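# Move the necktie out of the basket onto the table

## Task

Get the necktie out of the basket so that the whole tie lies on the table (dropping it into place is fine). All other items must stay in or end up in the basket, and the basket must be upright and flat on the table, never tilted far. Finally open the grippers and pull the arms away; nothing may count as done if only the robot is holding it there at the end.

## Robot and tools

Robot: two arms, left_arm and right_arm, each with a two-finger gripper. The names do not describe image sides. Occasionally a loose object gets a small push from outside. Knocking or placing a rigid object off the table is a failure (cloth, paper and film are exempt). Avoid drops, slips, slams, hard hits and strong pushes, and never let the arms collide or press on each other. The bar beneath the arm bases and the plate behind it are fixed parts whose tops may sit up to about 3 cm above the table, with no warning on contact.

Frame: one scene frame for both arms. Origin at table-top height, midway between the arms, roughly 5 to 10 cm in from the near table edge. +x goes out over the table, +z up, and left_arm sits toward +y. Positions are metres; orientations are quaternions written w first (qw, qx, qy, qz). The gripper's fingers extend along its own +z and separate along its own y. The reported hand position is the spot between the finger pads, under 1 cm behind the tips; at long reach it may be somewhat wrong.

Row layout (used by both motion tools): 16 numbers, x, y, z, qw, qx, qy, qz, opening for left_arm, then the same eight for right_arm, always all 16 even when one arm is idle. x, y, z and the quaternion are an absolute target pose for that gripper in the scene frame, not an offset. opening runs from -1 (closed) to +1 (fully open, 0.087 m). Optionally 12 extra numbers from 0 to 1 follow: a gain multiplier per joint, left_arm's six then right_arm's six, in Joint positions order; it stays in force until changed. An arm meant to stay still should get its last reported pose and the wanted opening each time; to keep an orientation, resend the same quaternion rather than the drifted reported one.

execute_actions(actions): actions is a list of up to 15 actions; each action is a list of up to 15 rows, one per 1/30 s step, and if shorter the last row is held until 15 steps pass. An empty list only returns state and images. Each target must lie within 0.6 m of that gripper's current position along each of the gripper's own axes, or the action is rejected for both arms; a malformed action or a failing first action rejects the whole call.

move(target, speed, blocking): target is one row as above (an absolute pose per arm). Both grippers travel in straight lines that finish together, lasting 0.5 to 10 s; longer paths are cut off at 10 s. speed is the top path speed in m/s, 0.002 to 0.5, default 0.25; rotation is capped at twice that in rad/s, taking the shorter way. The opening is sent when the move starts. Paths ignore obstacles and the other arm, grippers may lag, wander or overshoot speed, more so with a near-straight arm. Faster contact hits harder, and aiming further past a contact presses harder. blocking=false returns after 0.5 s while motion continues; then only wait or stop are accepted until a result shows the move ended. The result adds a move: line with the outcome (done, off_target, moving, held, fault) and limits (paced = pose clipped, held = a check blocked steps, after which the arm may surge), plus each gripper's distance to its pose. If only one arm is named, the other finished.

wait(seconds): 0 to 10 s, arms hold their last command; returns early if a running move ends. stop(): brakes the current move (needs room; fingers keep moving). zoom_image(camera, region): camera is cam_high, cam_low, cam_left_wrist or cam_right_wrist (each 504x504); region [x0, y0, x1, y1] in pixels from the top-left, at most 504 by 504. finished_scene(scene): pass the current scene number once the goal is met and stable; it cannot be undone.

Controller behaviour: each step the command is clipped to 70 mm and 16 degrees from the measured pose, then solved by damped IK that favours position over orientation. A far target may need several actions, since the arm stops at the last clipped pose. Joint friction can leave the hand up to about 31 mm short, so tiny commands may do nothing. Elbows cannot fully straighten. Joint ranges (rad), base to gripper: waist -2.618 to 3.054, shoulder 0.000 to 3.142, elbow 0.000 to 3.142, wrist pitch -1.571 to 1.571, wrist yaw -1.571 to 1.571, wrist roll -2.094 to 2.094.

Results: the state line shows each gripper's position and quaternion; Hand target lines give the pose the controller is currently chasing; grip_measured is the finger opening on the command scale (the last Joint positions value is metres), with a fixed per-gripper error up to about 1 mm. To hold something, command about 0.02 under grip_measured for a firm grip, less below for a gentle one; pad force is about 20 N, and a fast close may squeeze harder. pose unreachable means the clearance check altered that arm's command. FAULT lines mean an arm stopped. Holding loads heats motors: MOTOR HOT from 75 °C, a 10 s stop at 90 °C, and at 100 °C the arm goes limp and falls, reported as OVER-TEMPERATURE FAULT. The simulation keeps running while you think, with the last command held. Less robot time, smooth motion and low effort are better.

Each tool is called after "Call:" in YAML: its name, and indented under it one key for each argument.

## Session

Call:
execute_actions:
  actions: []

Scene clock: 0.00 s.
left_arm: end_effector_position=(+0.3925, +0.2794, +0.3789) grip_measured=+0.994 end_effector_quat_wxyz=(+0.710, +0.003, +0.703, -0.025) | right_arm: end_effector_position=(+0.3965, -0.3131, +0.3642) grip_measured=+1.000 end_effector_quat_wxyz=(+0.694, +0.011, +0.720, +0.005)
Joint positions: left_arm=[ 0.01   1.051  1.058  0.017  0.012 -0.008  0.087] | right_arm=[-0.008  1.064  1.046 -0.011 -0.002  0.008  0.087]
Joint velocities: left_arm=[-0.017  0.017 -0.002 -0.022  0.022 -0.051  0.   ] | right_arm=[0.002 0.012 0.002 0.037 0.007 0.022 0.   ]
Hand target (left_arm): +0.392, +0.279, +0.379; +0.710, +0.003, +0.703, -0.025
Hand target (right_arm): +0.396, -0.313, +0.364; +0.694, +0.011, +0.720, +0.005
Joint stiffness scale: left_arm=[1. 1. 1. 1. 1. 1.] | right_arm=[1. 1. 1. 1. 1. 1.]

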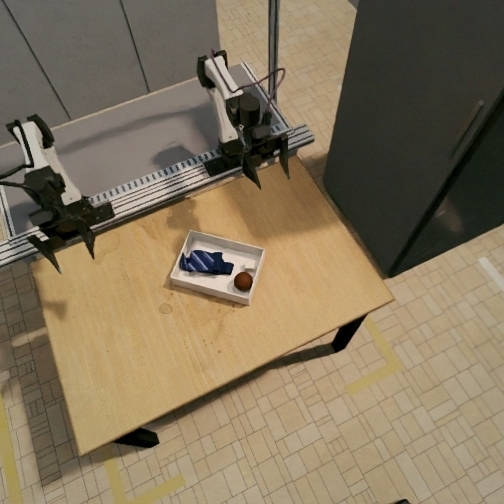

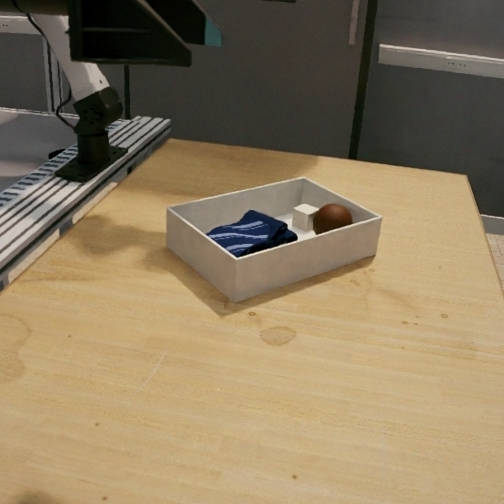

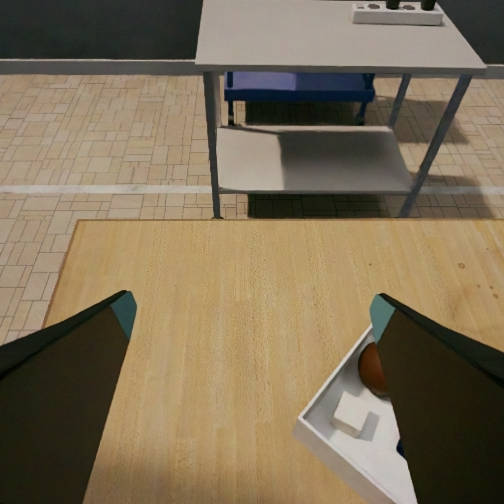

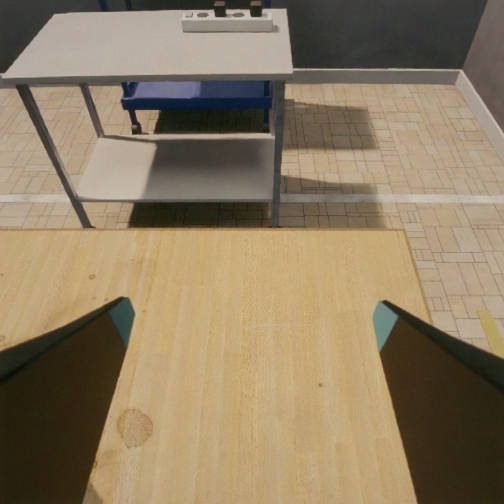

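Call:
move:
  target: [0.41,0.03,0.14,0.12,0,0.993,0,1,0.3965,-0.3131,0.3642,0.694,0.011,0.720,0.005,1]

Scene clock: 8.40 s.
left_arm: end_effector_position=(+0.4187, +0.0339, +0.1347) grip_measured=+0.994 end_effector_quat_wxyz=(+0.126, -0.013, +0.992, -0.006) | right_arm: end_effector_position=(+0.3965, -0.3131, +0.3642) grip_measured=+1.000 end_effector_quat_wxyz=(+0.694, +0.011, +0.720, +0.005)
Joint positions: left_arm=[-0.521  2.519  2.706 -1.537 -0.15  -0.565  0.087] | right_arm=[-0.008  1.064  1.046 -0.011 -0.002  0.008  0.087]
Joint velocities: left_arm=[-0.002  0.012 -0.007 -0.022  0.037  0.007  0.001] | right_arm=[-0.007 -0.017 -0.012 -0.022 -0.11  -0.022  0.   ]
Hand target (left_arm): +0.414, +0.028, +0.133; +0.119, -0.010, +0.993, -0.010
Hand target (right_arm): +0.396, -0.313, +0.364; +0.694, +0.011, +0.720, +0.005
Off the commanded pose (left_arm): 0.011 m, 2 deg.
Off the commanded pose (right_arm): 0.000 m, 0 deg.
Joint stiffness scale: left_arm=[1. 1. 1. 1. 1. 1.] | right_arm=[1. 1. 1. 1. 1. 1.]
joint sent to its limit (left arm) — the command would take joint 4 (wrist pitch) past its lower limit, so that joint was sent only as far as its limit.
move: off_target (left_arm)

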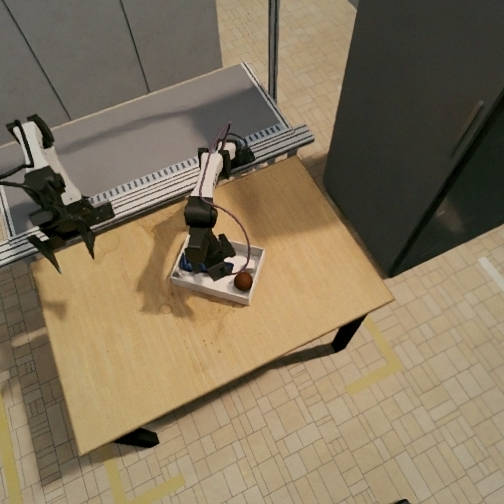

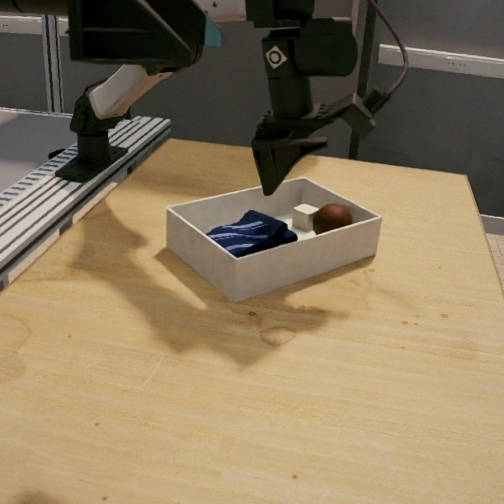

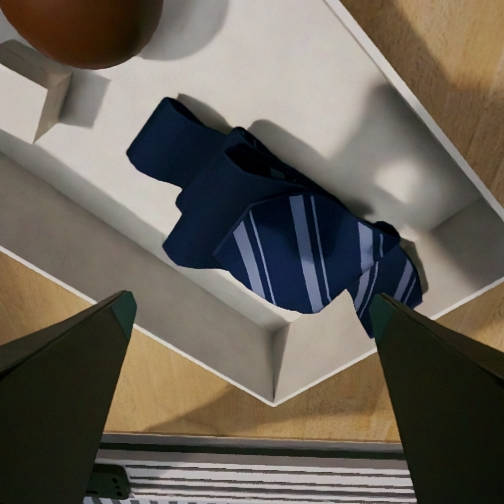

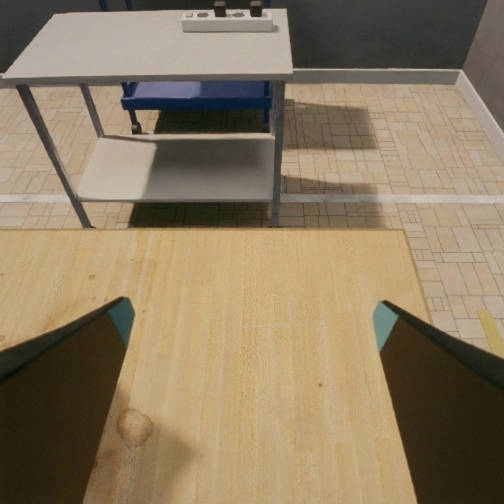

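Call:
move:
  target: [0.42,0.012,0.09,0.03,-0.477,0.879,0,1,0.3965,-0.3131,0.3642,0.694,0.011,0.720,0.005,1]
  speed: 0.15

Scene clock: 31.10 s.
left_arm: end_effector_position=(+0.4277, +0.0081, +0.1093) grip_measured=+0.994 end_effector_quat_wxyz=(+0.059, -0.473, +0.878, -0.035) | right_arm: end_effector_position=(+0.3965, -0.3131, +0.3642) grip_measured=+1.000 end_effector_quat_wxyz=(+0.694, +0.011, +0.720, +0.005)
Joint positions: left_arm=[-0.495  2.545  2.638 -1.541 -0.09  -1.513  0.087] | right_arm=[-0.008  1.064  1.046 -0.011 -0.002  0.008  0.087]
Joint velocities: left_arm=[ 0.007 -0.002  0.017 -0.066 -0.095  0.007 -0.   ] | right_arm=[ 0.012 -0.007  0.012  0.037 -0.037 -0.037  0.   ]
Hand target (left_arm): +0.420, +0.012, +0.091; +0.037, -0.479, +0.877, -0.011
Hand target (right_arm): +0.396, -0.313, +0.364; +0.694, +0.011, +0.720, +0.005
Off the commanded pose (left_arm): 0.021 m, 5 deg.
Off the commanded pose (right_arm): 0.000 m, 0 deg.
Joint stiffness scale: left_arm=[1. 1. 1. 1. 1. 1.] | right_arm=[1. 1. 1. 1. 1. 1.]
joint sent to its limit (left arm) — the command would take joint 4 (wrist pitch) past its lower limit, so that joint was sent only as far as its limit.
move: off_target (left_arm)

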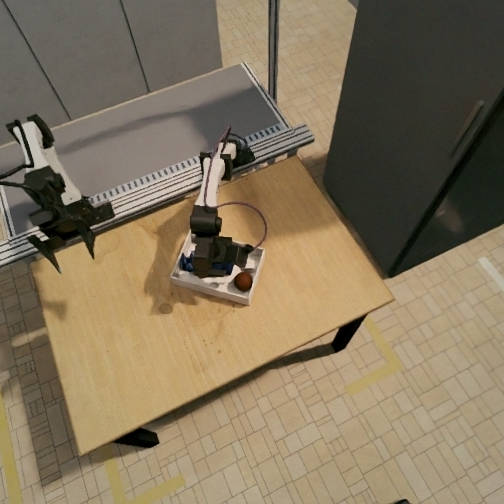

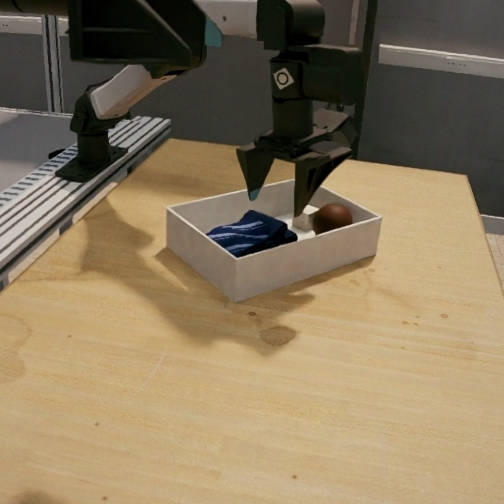

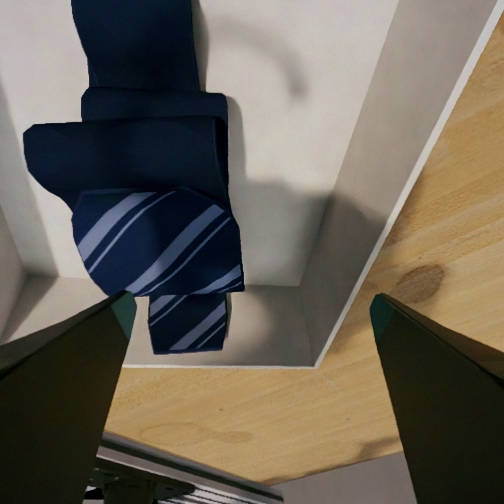

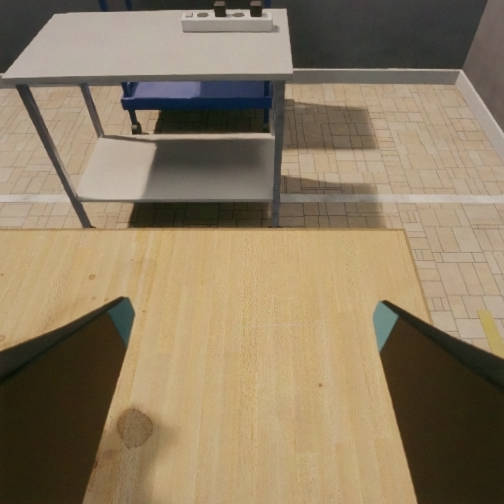

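Call:
move:
  target: [0.37,0.045,0.085,0.0,-0.477,0.879,0,1,0.3965,-0.3131,0.3642,0.694,0.011,0.720,0.005,1]
  speed: 0.15

Scene clock: 42.47 s.
left_arm: end_effector_position=(+0.3729, +0.0434, +0.0841) grip_measured=+0.994 end_effector_quat_wxyz=(+0.004, -0.479, +0.878, +0.006) | right_arm: end_effector_position=(+0.3965, -0.3131, +0.3642) grip_measured=+1.000 end_effector_quat_wxyz=(+0.694, +0.011, +0.720, +0.005)
Joint positions: left_arm=[-0.467  2.276  2.055 -1.354 -0.04  -1.503  0.087] | right_arm=[-0.008  1.064  1.046 -0.011 -0.002  0.008  0.087]
Joint velocities: left_arm=[-0.027  0.012 -0.012  0.154 -0.007 -0.051 -0.001] | right_arm=[-0.007 -0.002 -0.012 -0.022 -0.007 -0.022  0.   ]
Hand target (left_arm): +0.371, +0.044, +0.085; +0.001, -0.478, +0.879, +0.001
Hand target (right_arm): +0.396, -0.313, +0.364; +0.694, +0.011, +0.720, +0.005
Off the commanded pose (left_arm): 0.003 m, 1 deg.
Off the commanded pose (right_arm): 0.000 m, 0 deg.
Joint stiffness scale: left_arm=[1. 1. 1. 1. 1. 1.] | right_arm=[1. 1. 1. 1. 1. 1.]
move: done

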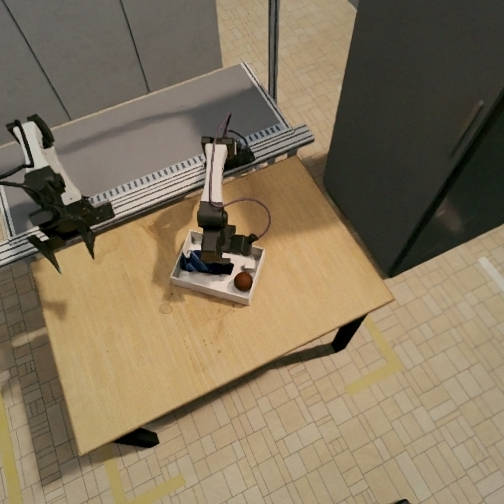

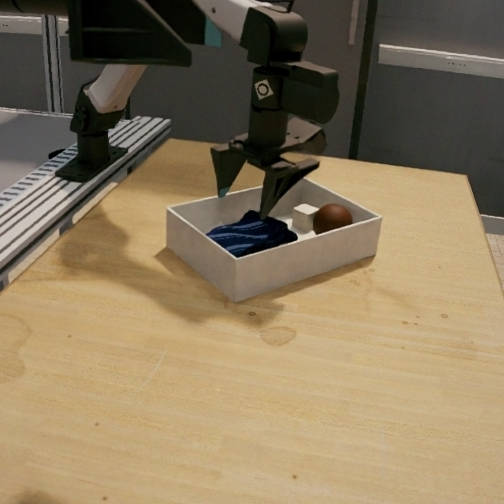

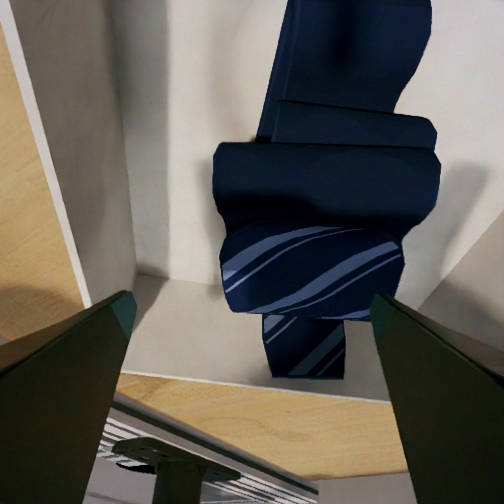

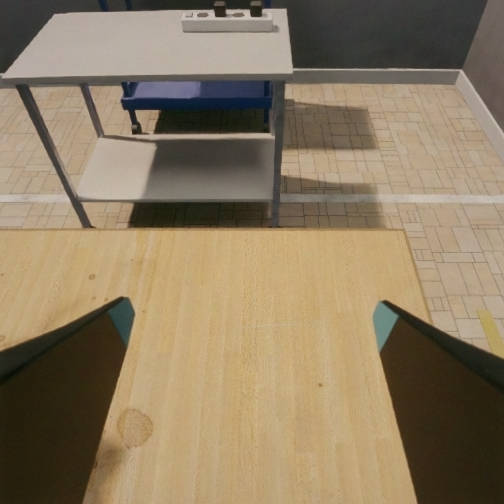

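Call:
move:
  target: [0.393,0.031,0.07,0.0,-0.477,0.879,0,1,0.3965,-0.3131,0.3642,0.694,0.011,0.720,0.005,1]
  speed: 0.1

Call:
move:
  target: [0.393,0.031,0.04,0.0,-0.477,0.879,0,1,0.3965,-0.3131,0.3642,0.694,0.011,0.720,0.005,1]
  speed: 0.06

Scene clock: 49.60 s.
left_arm: end_effector_position=(+0.3915, +0.0323, +0.0687) grip_measured=+0.994 end_effector_quat_wxyz=(+0.006, -0.478, +0.878, +0.002) | right_arm: end_effector_position=(+0.3965, -0.3131, +0.3642) grip_measured=+1.000 end_effector_quat_wxyz=(+0.694, +0.011, +0.720, +0.005)
Joint positions: left_arm=[-0.467  2.378  2.17  -1.358 -0.038 -1.501  0.087] | right_arm=[-0.008  1.064  1.046 -0.011 -0.002  0.008  0.087]
Joint velocities: left_arm=[ 0.012 -0.017  0.027  0.007 -0.037  0.007 -0.   ] | right_arm=[ 0.012 -0.002 -0.012 -0.037 -0.007  0.007  0.   ]
Hand target (left_arm): +0.393, +0.031, +0.070; +0.000, -0.477, +0.879, -0.000
Hand target (right_arm): +0.396, -0.313, +0.364; +0.694, +0.011, +0.720, +0.005
Off the commanded pose (left_arm): 0.002 m, 1 deg.
Off the commanded pose (right_arm): 0.000 m, 0 deg.
Joint stiffness scale: left_arm=[1. 1. 1. 1. 1. 1.] | right_arm=[1. 1. 1. 1. 1. 1.]
move: done

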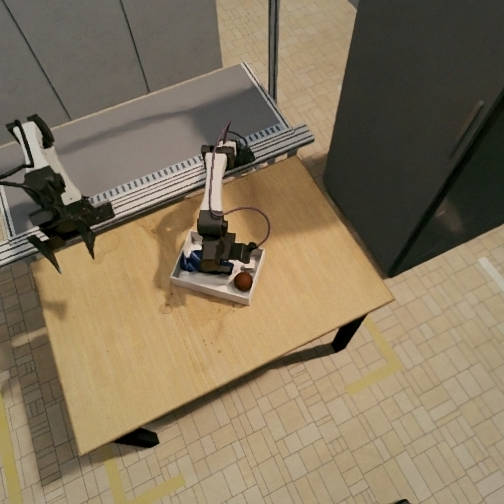

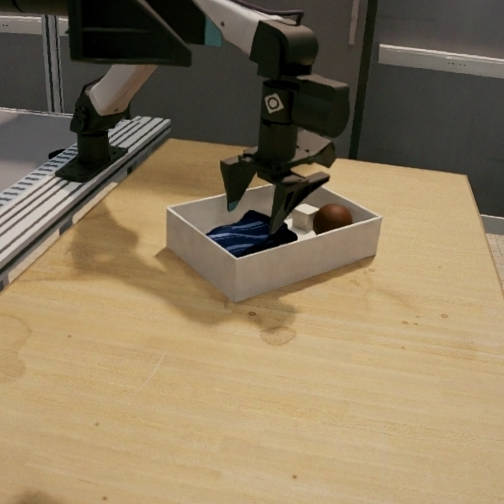

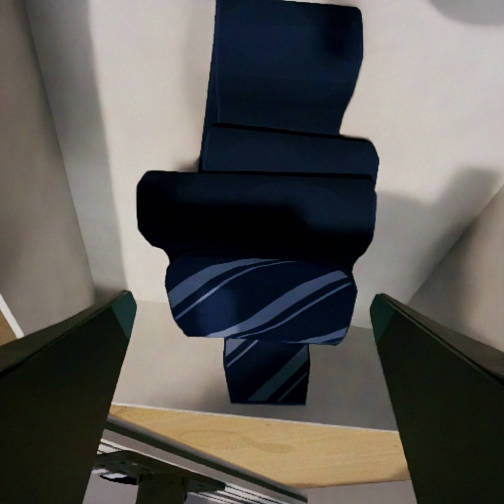

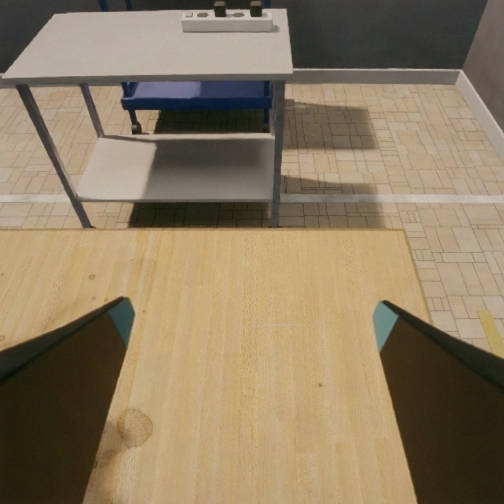

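Scene clock: 50.53 s.
left_arm: end_effector_position=(+0.3973, +0.0287, +0.0550) grip_measured=+0.994 end_effector_quat_wxyz=(+0.013, -0.478, +0.878, -0.010) | right_arm: end_effector_position=(+0.3965, -0.3131, +0.3642) grip_measured=+1.000 end_effector_quat_wxyz=(+0.694, +0.011, +0.720, +0.005)
Joint positions: left_arm=[-0.467  2.378  2.116 -1.276 -0.037 -1.5    0.087] | right_arm=[-0.008  1.064  1.046 -0.011 -0.002  0.008  0.087]
Joint velocities: left_arm=[-0.012 -0.002  0.007  0.037  0.066 -0.037 -0.001] | right_arm=[-0.007  0.002 -0.022 -0.007  0.022  0.037  0.   ]
Hand target (left_arm): +0.393, +0.031, +0.040; -0.000, -0.477, +0.879, +0.000
Hand target (right_arm): +0.396, -0.313, +0.364; +0.694, +0.011, +0.720, +0.005
Off the commanded pose (left_arm): 0.016 m, 2 deg.
Off the commanded pose (right_arm): 0.000 m, 0 deg.
Joint stiffness scale: left_arm=[1. 1. 1. 1. 1. 1.] | right_arm=[1. 1. 1. 1. 1. 1.]
move: off_target (left_arm)

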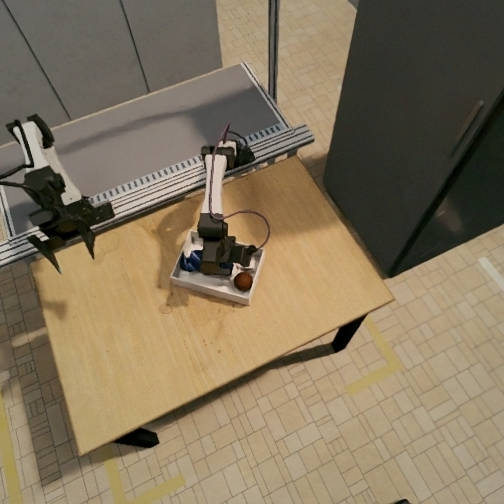

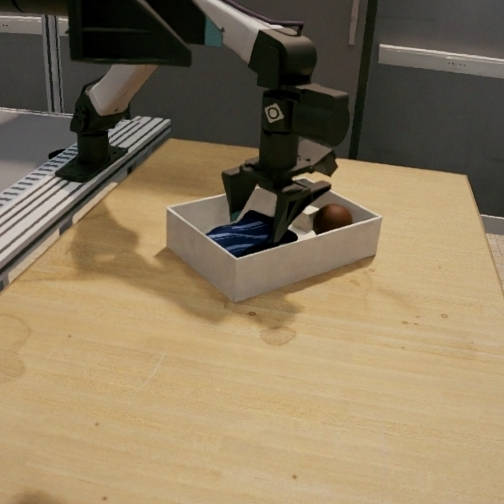

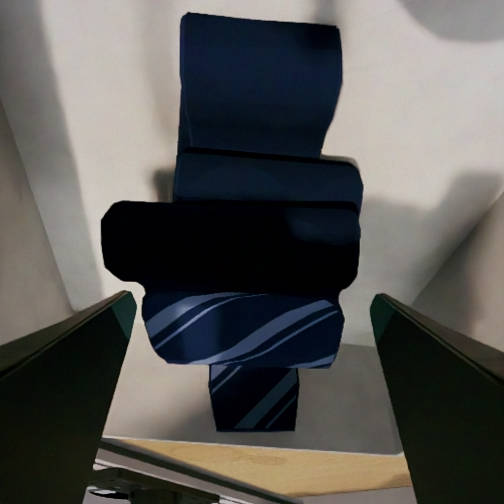

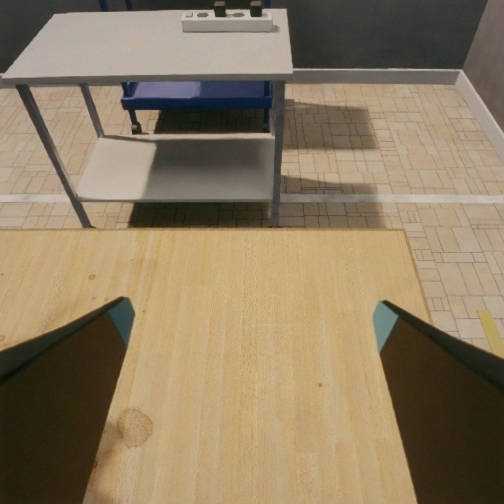

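Call:
move:
  target: [0.384,0.036,0.010,0.0,-0.477,0.879,0,1,0.3965,-0.3131,0.3642,0.694,0.011,0.720,0.005,1]
  speed: 0.05

Scene clock: 56.90 s.
left_arm: end_effector_position=(+0.3860, +0.0340, +0.0164) grip_measured=+0.994 end_effector_quat_wxyz=(+0.002, -0.477, +0.879, +0.002) | right_arm: end_effector_position=(+0.3965, -0.3131, +0.3642) grip_measured=+1.000 end_effector_quat_wxyz=(+0.694, +0.011, +0.720, +0.005)
Joint positions: left_arm=[-0.464  2.376  1.957 -1.151 -0.032 -1.497  0.087] | right_arm=[-0.008  1.064  1.046 -0.011 -0.002  0.008  0.087]
Joint velocities: left_arm=[-0.012  0.007  0.007  0.007 -0.007  0.051 -0.001] | right_arm=[ 0.007 -0.007  0.002 -0.037  0.007  0.037  0.   ]
Hand target (left_arm): +0.384, +0.036, +0.010; -0.000, -0.477, +0.879, +0.001
Hand target (right_arm): +0.396, -0.313, +0.364; +0.694, +0.011, +0.720, +0.005
Off the commanded pose (left_arm): 0.007 m, 0 deg.
Off the commanded pose (right_arm): 0.000 m, 0 deg.
Joint stiffness scale: left_arm=[1. 1. 1. 1. 1. 1.] | right_arm=[1. 1. 1. 1. 1. 1.]
move: done

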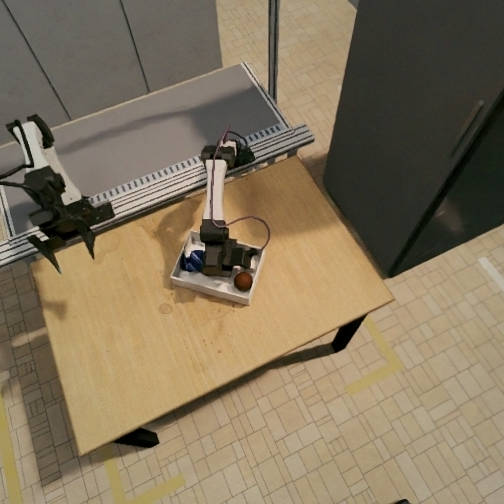

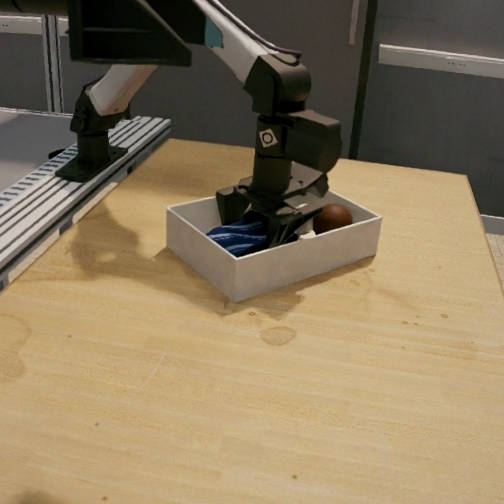

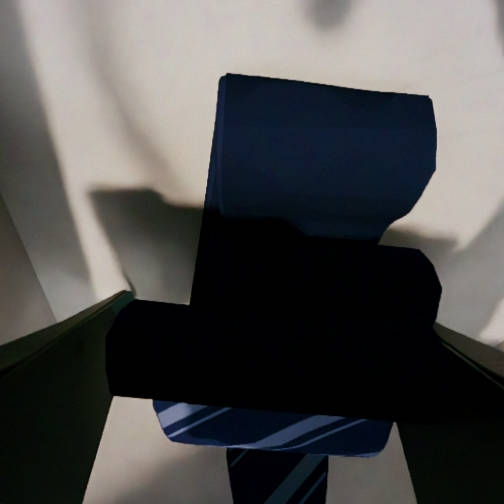

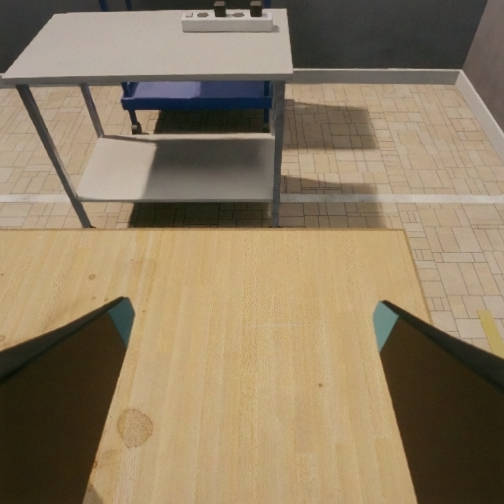

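Close.

Call:
execute_actions:
  actions:
    - [[0.384,0.036,0.010,0,-0.477,0.879,0,0.6,0.3965,-0.3131,0.3642,0.694,0.011,0.720,0.005,1]]
    - [[0.384,0.036,0.010,0,-0.477,0.879,0,0.1,0.3965,-0.3131,0.3642,0.694,0.011,0.720,0.005,1]]
    - [[0.384,0.036,0.010,0,-0.477,0.879,0,-0.4,0.3965,-0.3131,0.3642,0.694,0.011,0.720,0.005,1]]
    - [[0.384,0.036,0.010,0,-0.477,0.879,0,-1,0.3965,-0.3131,0.3642,0.694,0.011,0.720,0.005,1]]
    - [[0.384,0.036,0.010,0,-0.477,0.879,0,-1,0.3965,-0.3131,0.3642,0.694,0.011,0.720,0.005,1]]

Call:
move:
  target: [0.385,0.04,0.16,0.05,-0.477,0.878,0,-1,0.3965,-0.3131,0.3642,0.694,0.011,0.720,0.005,1]
  speed: 0.12

Scene clock: 66.33 s.
left_arm: end_effector_position=(+0.3900, +0.0313, +0.0183) grip_measured=-0.325 end_effector_quat_wxyz=(+0.007, -0.477, +0.879, -0.008) | right_arm: end_effector_position=(+0.3965, -0.3131, +0.3642) grip_measured=+1.000 end_effector_quat_wxyz=(+0.694, +0.011, +0.720, +0.005)
Joint positions: left_arm=[-0.464  2.372  1.957 -1.133 -0.029 -1.495  0.03 ] | right_arm=[-0.008  1.064  1.046 -0.011 -0.002  0.008  0.087]
Joint velocities: left_arm=[-0.007 -0.017 -0.012 -0.022 -0.022 -0.066 -0.001] | right_arm=[-0.002  0.012 -0.012  0.081  0.051 -0.022  0.   ]
Hand target (left_arm): +0.384, +0.036, +0.010; -0.000, -0.477, +0.879, +0.000
Hand target (right_arm): +0.396, -0.313, +0.364; +0.694, +0.011, +0.720, +0.005
Off the commanded pose (left_arm): 0.011 m, 1 deg.
Off the commanded pose (right_arm): 0.000 m, 0 deg.
Joint stiffness scale: left_arm=[1. 1. 1. 1. 1. 1.] | right_arm=[1. 1. 1. 1. 1. 1.]

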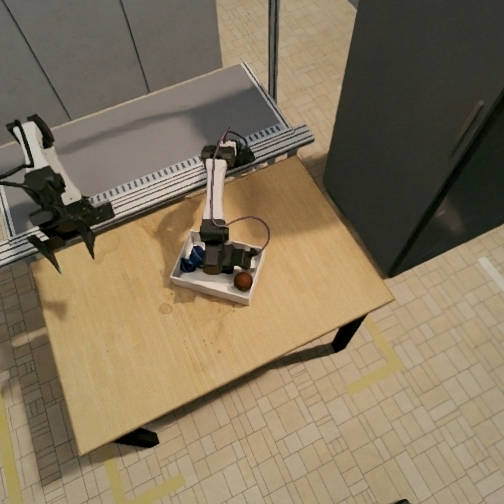

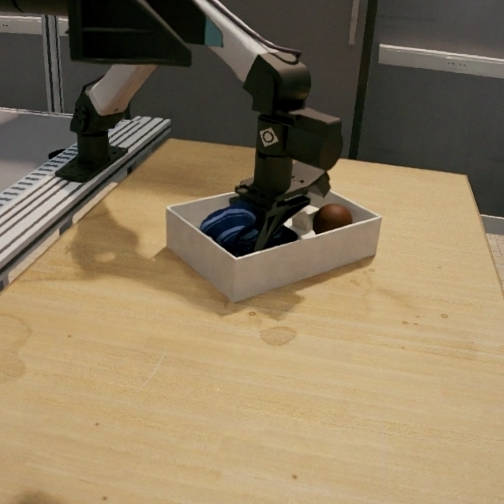

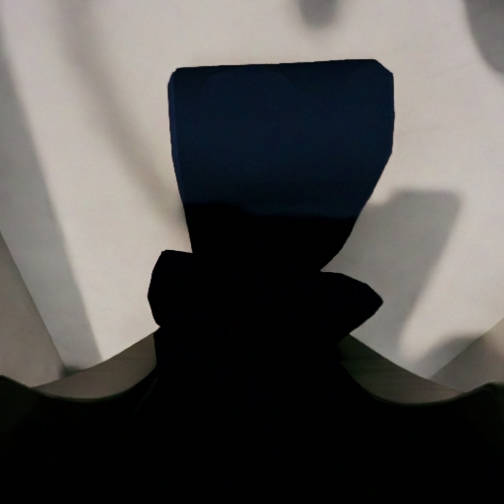

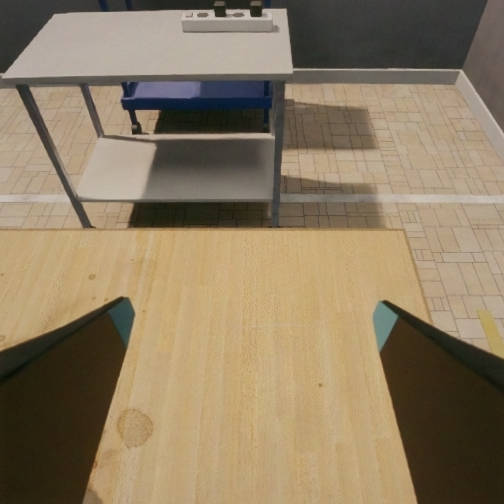

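Scene clock: 67.93 s.
left_arm: end_effector_position=(+0.3862, +0.0452, +0.1476) grip_measured=-0.344 end_effector_quat_wxyz=(+0.053, -0.480, +0.876, -0.011) | right_arm: end_effector_position=(+0.3965, -0.3131, +0.3642) grip_measured=+1.000 end_effector_quat_wxyz=(+0.694, +0.011, +0.720, +0.005)
Joint positions: left_arm=[-0.478  2.279  2.322 -1.539 -0.105 -1.513  0.029] | right_arm=[-0.008  1.064  1.046 -0.011 -0.002  0.008  0.087]
Joint velocities: left_arm=[-0.017  0.002  0.002  0.007 -0.037 -0.007 -0.001] | right_arm=[-0.022 -0.012 -0.027  0.051  0.022 -0.007  0.   ]
Hand target (left_arm): +0.384, +0.041, +0.160; +0.060, -0.477, +0.877, -0.021
Hand target (right_arm): +0.396, -0.313, +0.364; +0.694, +0.011, +0.720, +0.005
Off the commanded pose (left_arm): 0.013 m, 1 deg.
Off the commanded pose (right_arm): 0.000 m, 0 deg.
Joint stiffness scale: left_arm=[1. 1. 1. 1. 1. 1.] | right_arm=[1. 1. 1. 1. 1. 1.]
joint sent to its limit (left arm) — the command would take joint 4 (wrist pitch) past its lower limit, so that joint was sent only as far as its limit.
move: off_target (left_arm)

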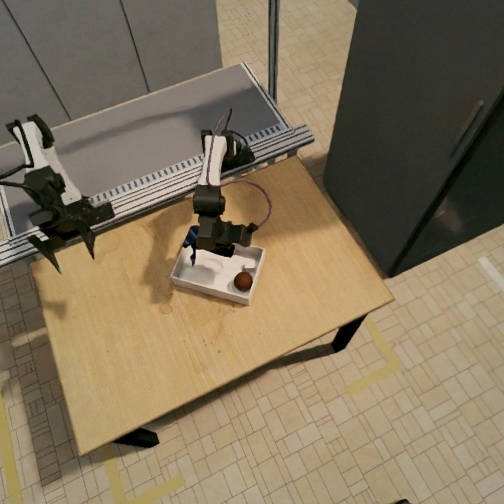

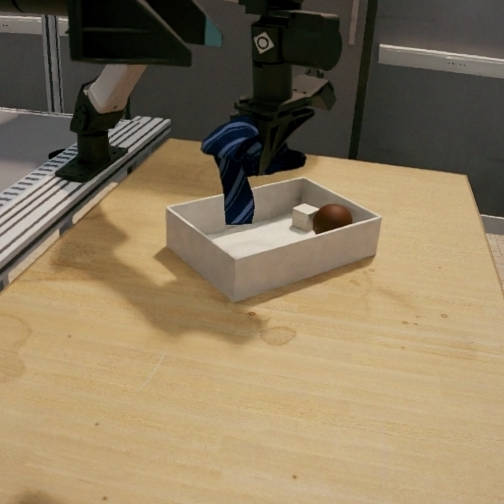

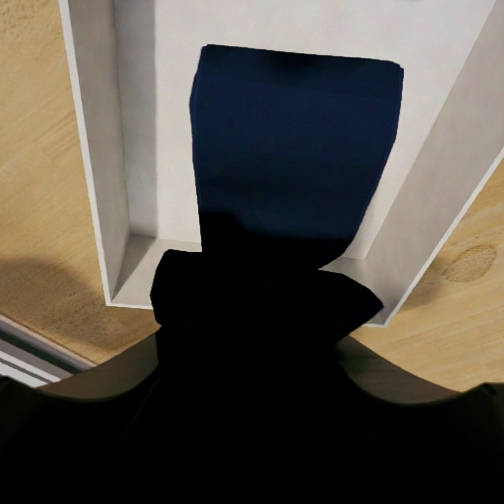

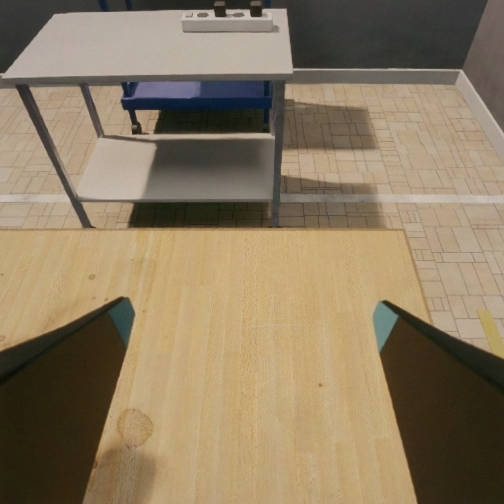

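Call:
move:
  target: [0.39,0.06,0.24,0.2,-0.3,0.93,0,-1,0.3965,-0.3131,0.3642,0.694,0.011,0.720,0.005,1]
  speed: 0.15

Call:
move:
  target: [0.48,0.31,0.20,0.2,0,0.98,0,-1,0.3965,-0.3131,0.3642,0.694,0.011,0.720,0.005,1]
  speed: 0.18

Scene clock: 76.73 s.
left_arm: end_effector_position=(+0.3920, +0.0629, +0.2263) grip_measured=-0.344 end_effector_quat_wxyz=(+0.210, -0.303, +0.929, -0.018) | right_arm: end_effector_position=(+0.3965, -0.3131, +0.3642) grip_measured=+1.000 end_effector_quat_wxyz=(+0.694, +0.011, +0.720, +0.005)
Joint positions: left_arm=[-0.539  2.163  2.44  -1.543 -0.327 -1.153  0.029] | right_arm=[-0.008  1.064  1.046 -0.011 -0.002  0.008  0.087]
Joint velocities: left_arm=[ 0.007 -0.007  0.002 -0.007 -0.022  0.022  0.001] | right_arm=[ 0.012  0.007 -0.007  0.007 -0.007  0.081  0.   ]
Hand target (left_arm): +0.389, +0.060, +0.240; +0.221, -0.296, +0.929, -0.028
Hand target (right_arm): +0.396, -0.313, +0.364; +0.694, +0.011, +0.720, +0.005
Off the commanded pose (left_arm): 0.014 m, 2 deg.
Off the commanded pose (right_arm): 0.000 m, 0 deg.
Joint stiffness scale: left_arm=[1. 1. 1. 1. 1. 1.] | right_arm=[1. 1. 1. 1. 1. 1.]
joint sent to its limit (left arm) — the command would take joint 4 (wrist pitch) past its lower limit, so that joint was sent only as far as its limit.
move: off_target (left_arm)

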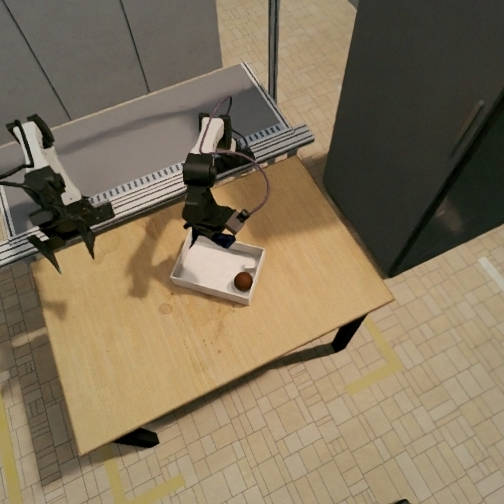

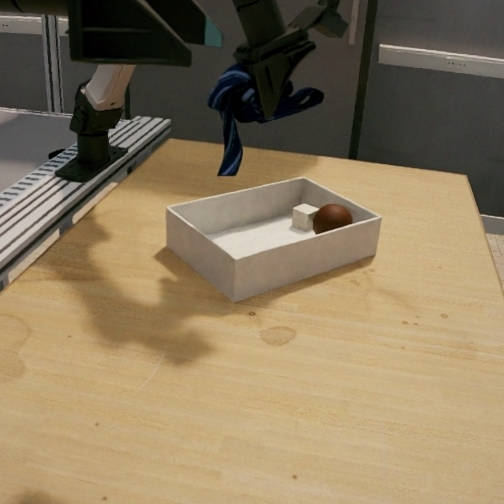

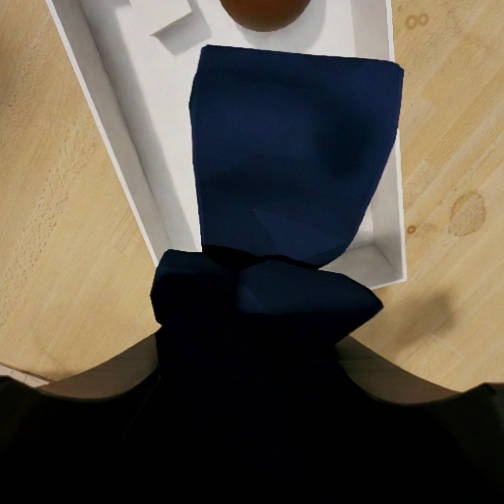

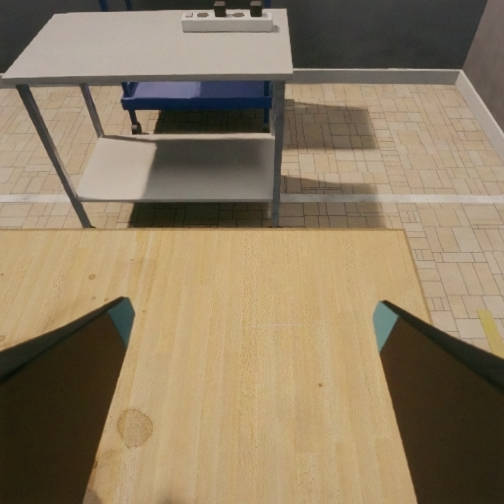

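Scene clock: 79.10 s.
left_arm: end_effector_position=(+0.4791, +0.3166, +0.1992) grip_measured=-0.344 end_effector_quat_wxyz=(+0.207, -0.005, +0.978, +0.010) | right_arm: end_effector_position=(+0.3965, -0.3131, +0.3642) grip_measured=+1.000 end_effector_quat_wxyz=(+0.694, +0.011, +0.720, +0.005)
Joint positions: left_arm=[ 0.084  2.223  2.441 -1.355 -0.023  0.046  0.029] | right_arm=[-0.008  1.064  1.046 -0.011 -0.002  0.008  0.087]
Joint velocities: left_arm=[ 0.012  0.007  0.017 -0.007 -0.022 -0.007 -0.   ] | right_arm=[-0.007 -0.017 -0.007  0.007  0.007 -0.066  0.   ]
Hand target (left_arm): +0.480, +0.314, +0.200; +0.206, +0.002, +0.979, +0.006
Hand target (right_arm): +0.396, -0.313, +0.364; +0.694, +0.011, +0.720, +0.005
Off the commanded pose (left_arm): 0.007 m, 2 deg.
Off the commanded pose (right_arm): 0.000 m, 0 deg.
Joint stiffness scale: left_arm=[1. 1. 1. 1. 1. 1.] | right_arm=[1. 1. 1. 1. 1. 1.]
move: done

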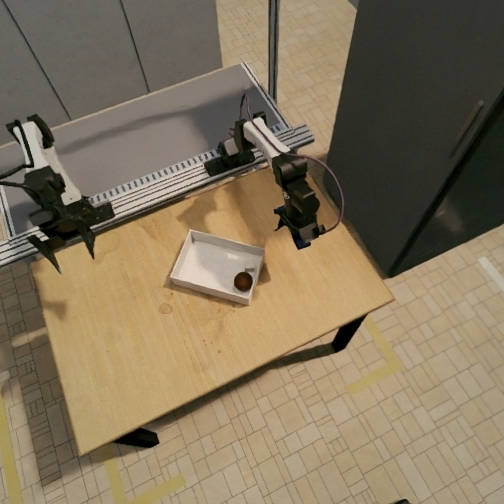

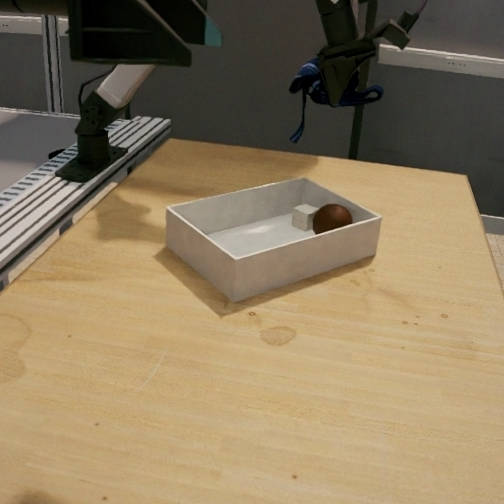

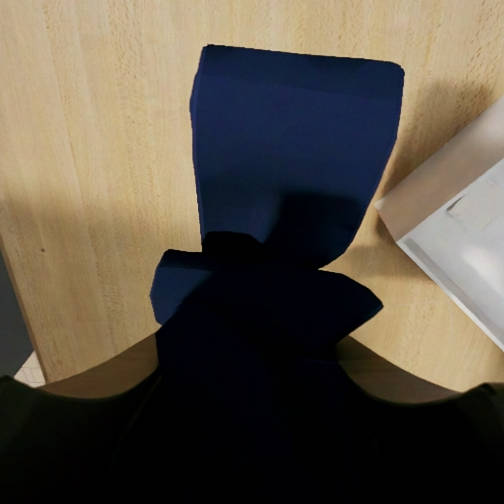

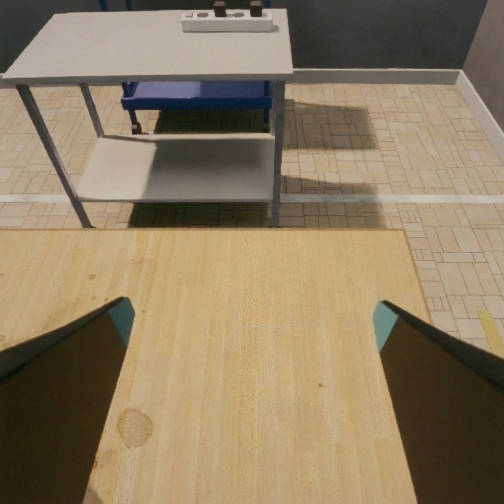

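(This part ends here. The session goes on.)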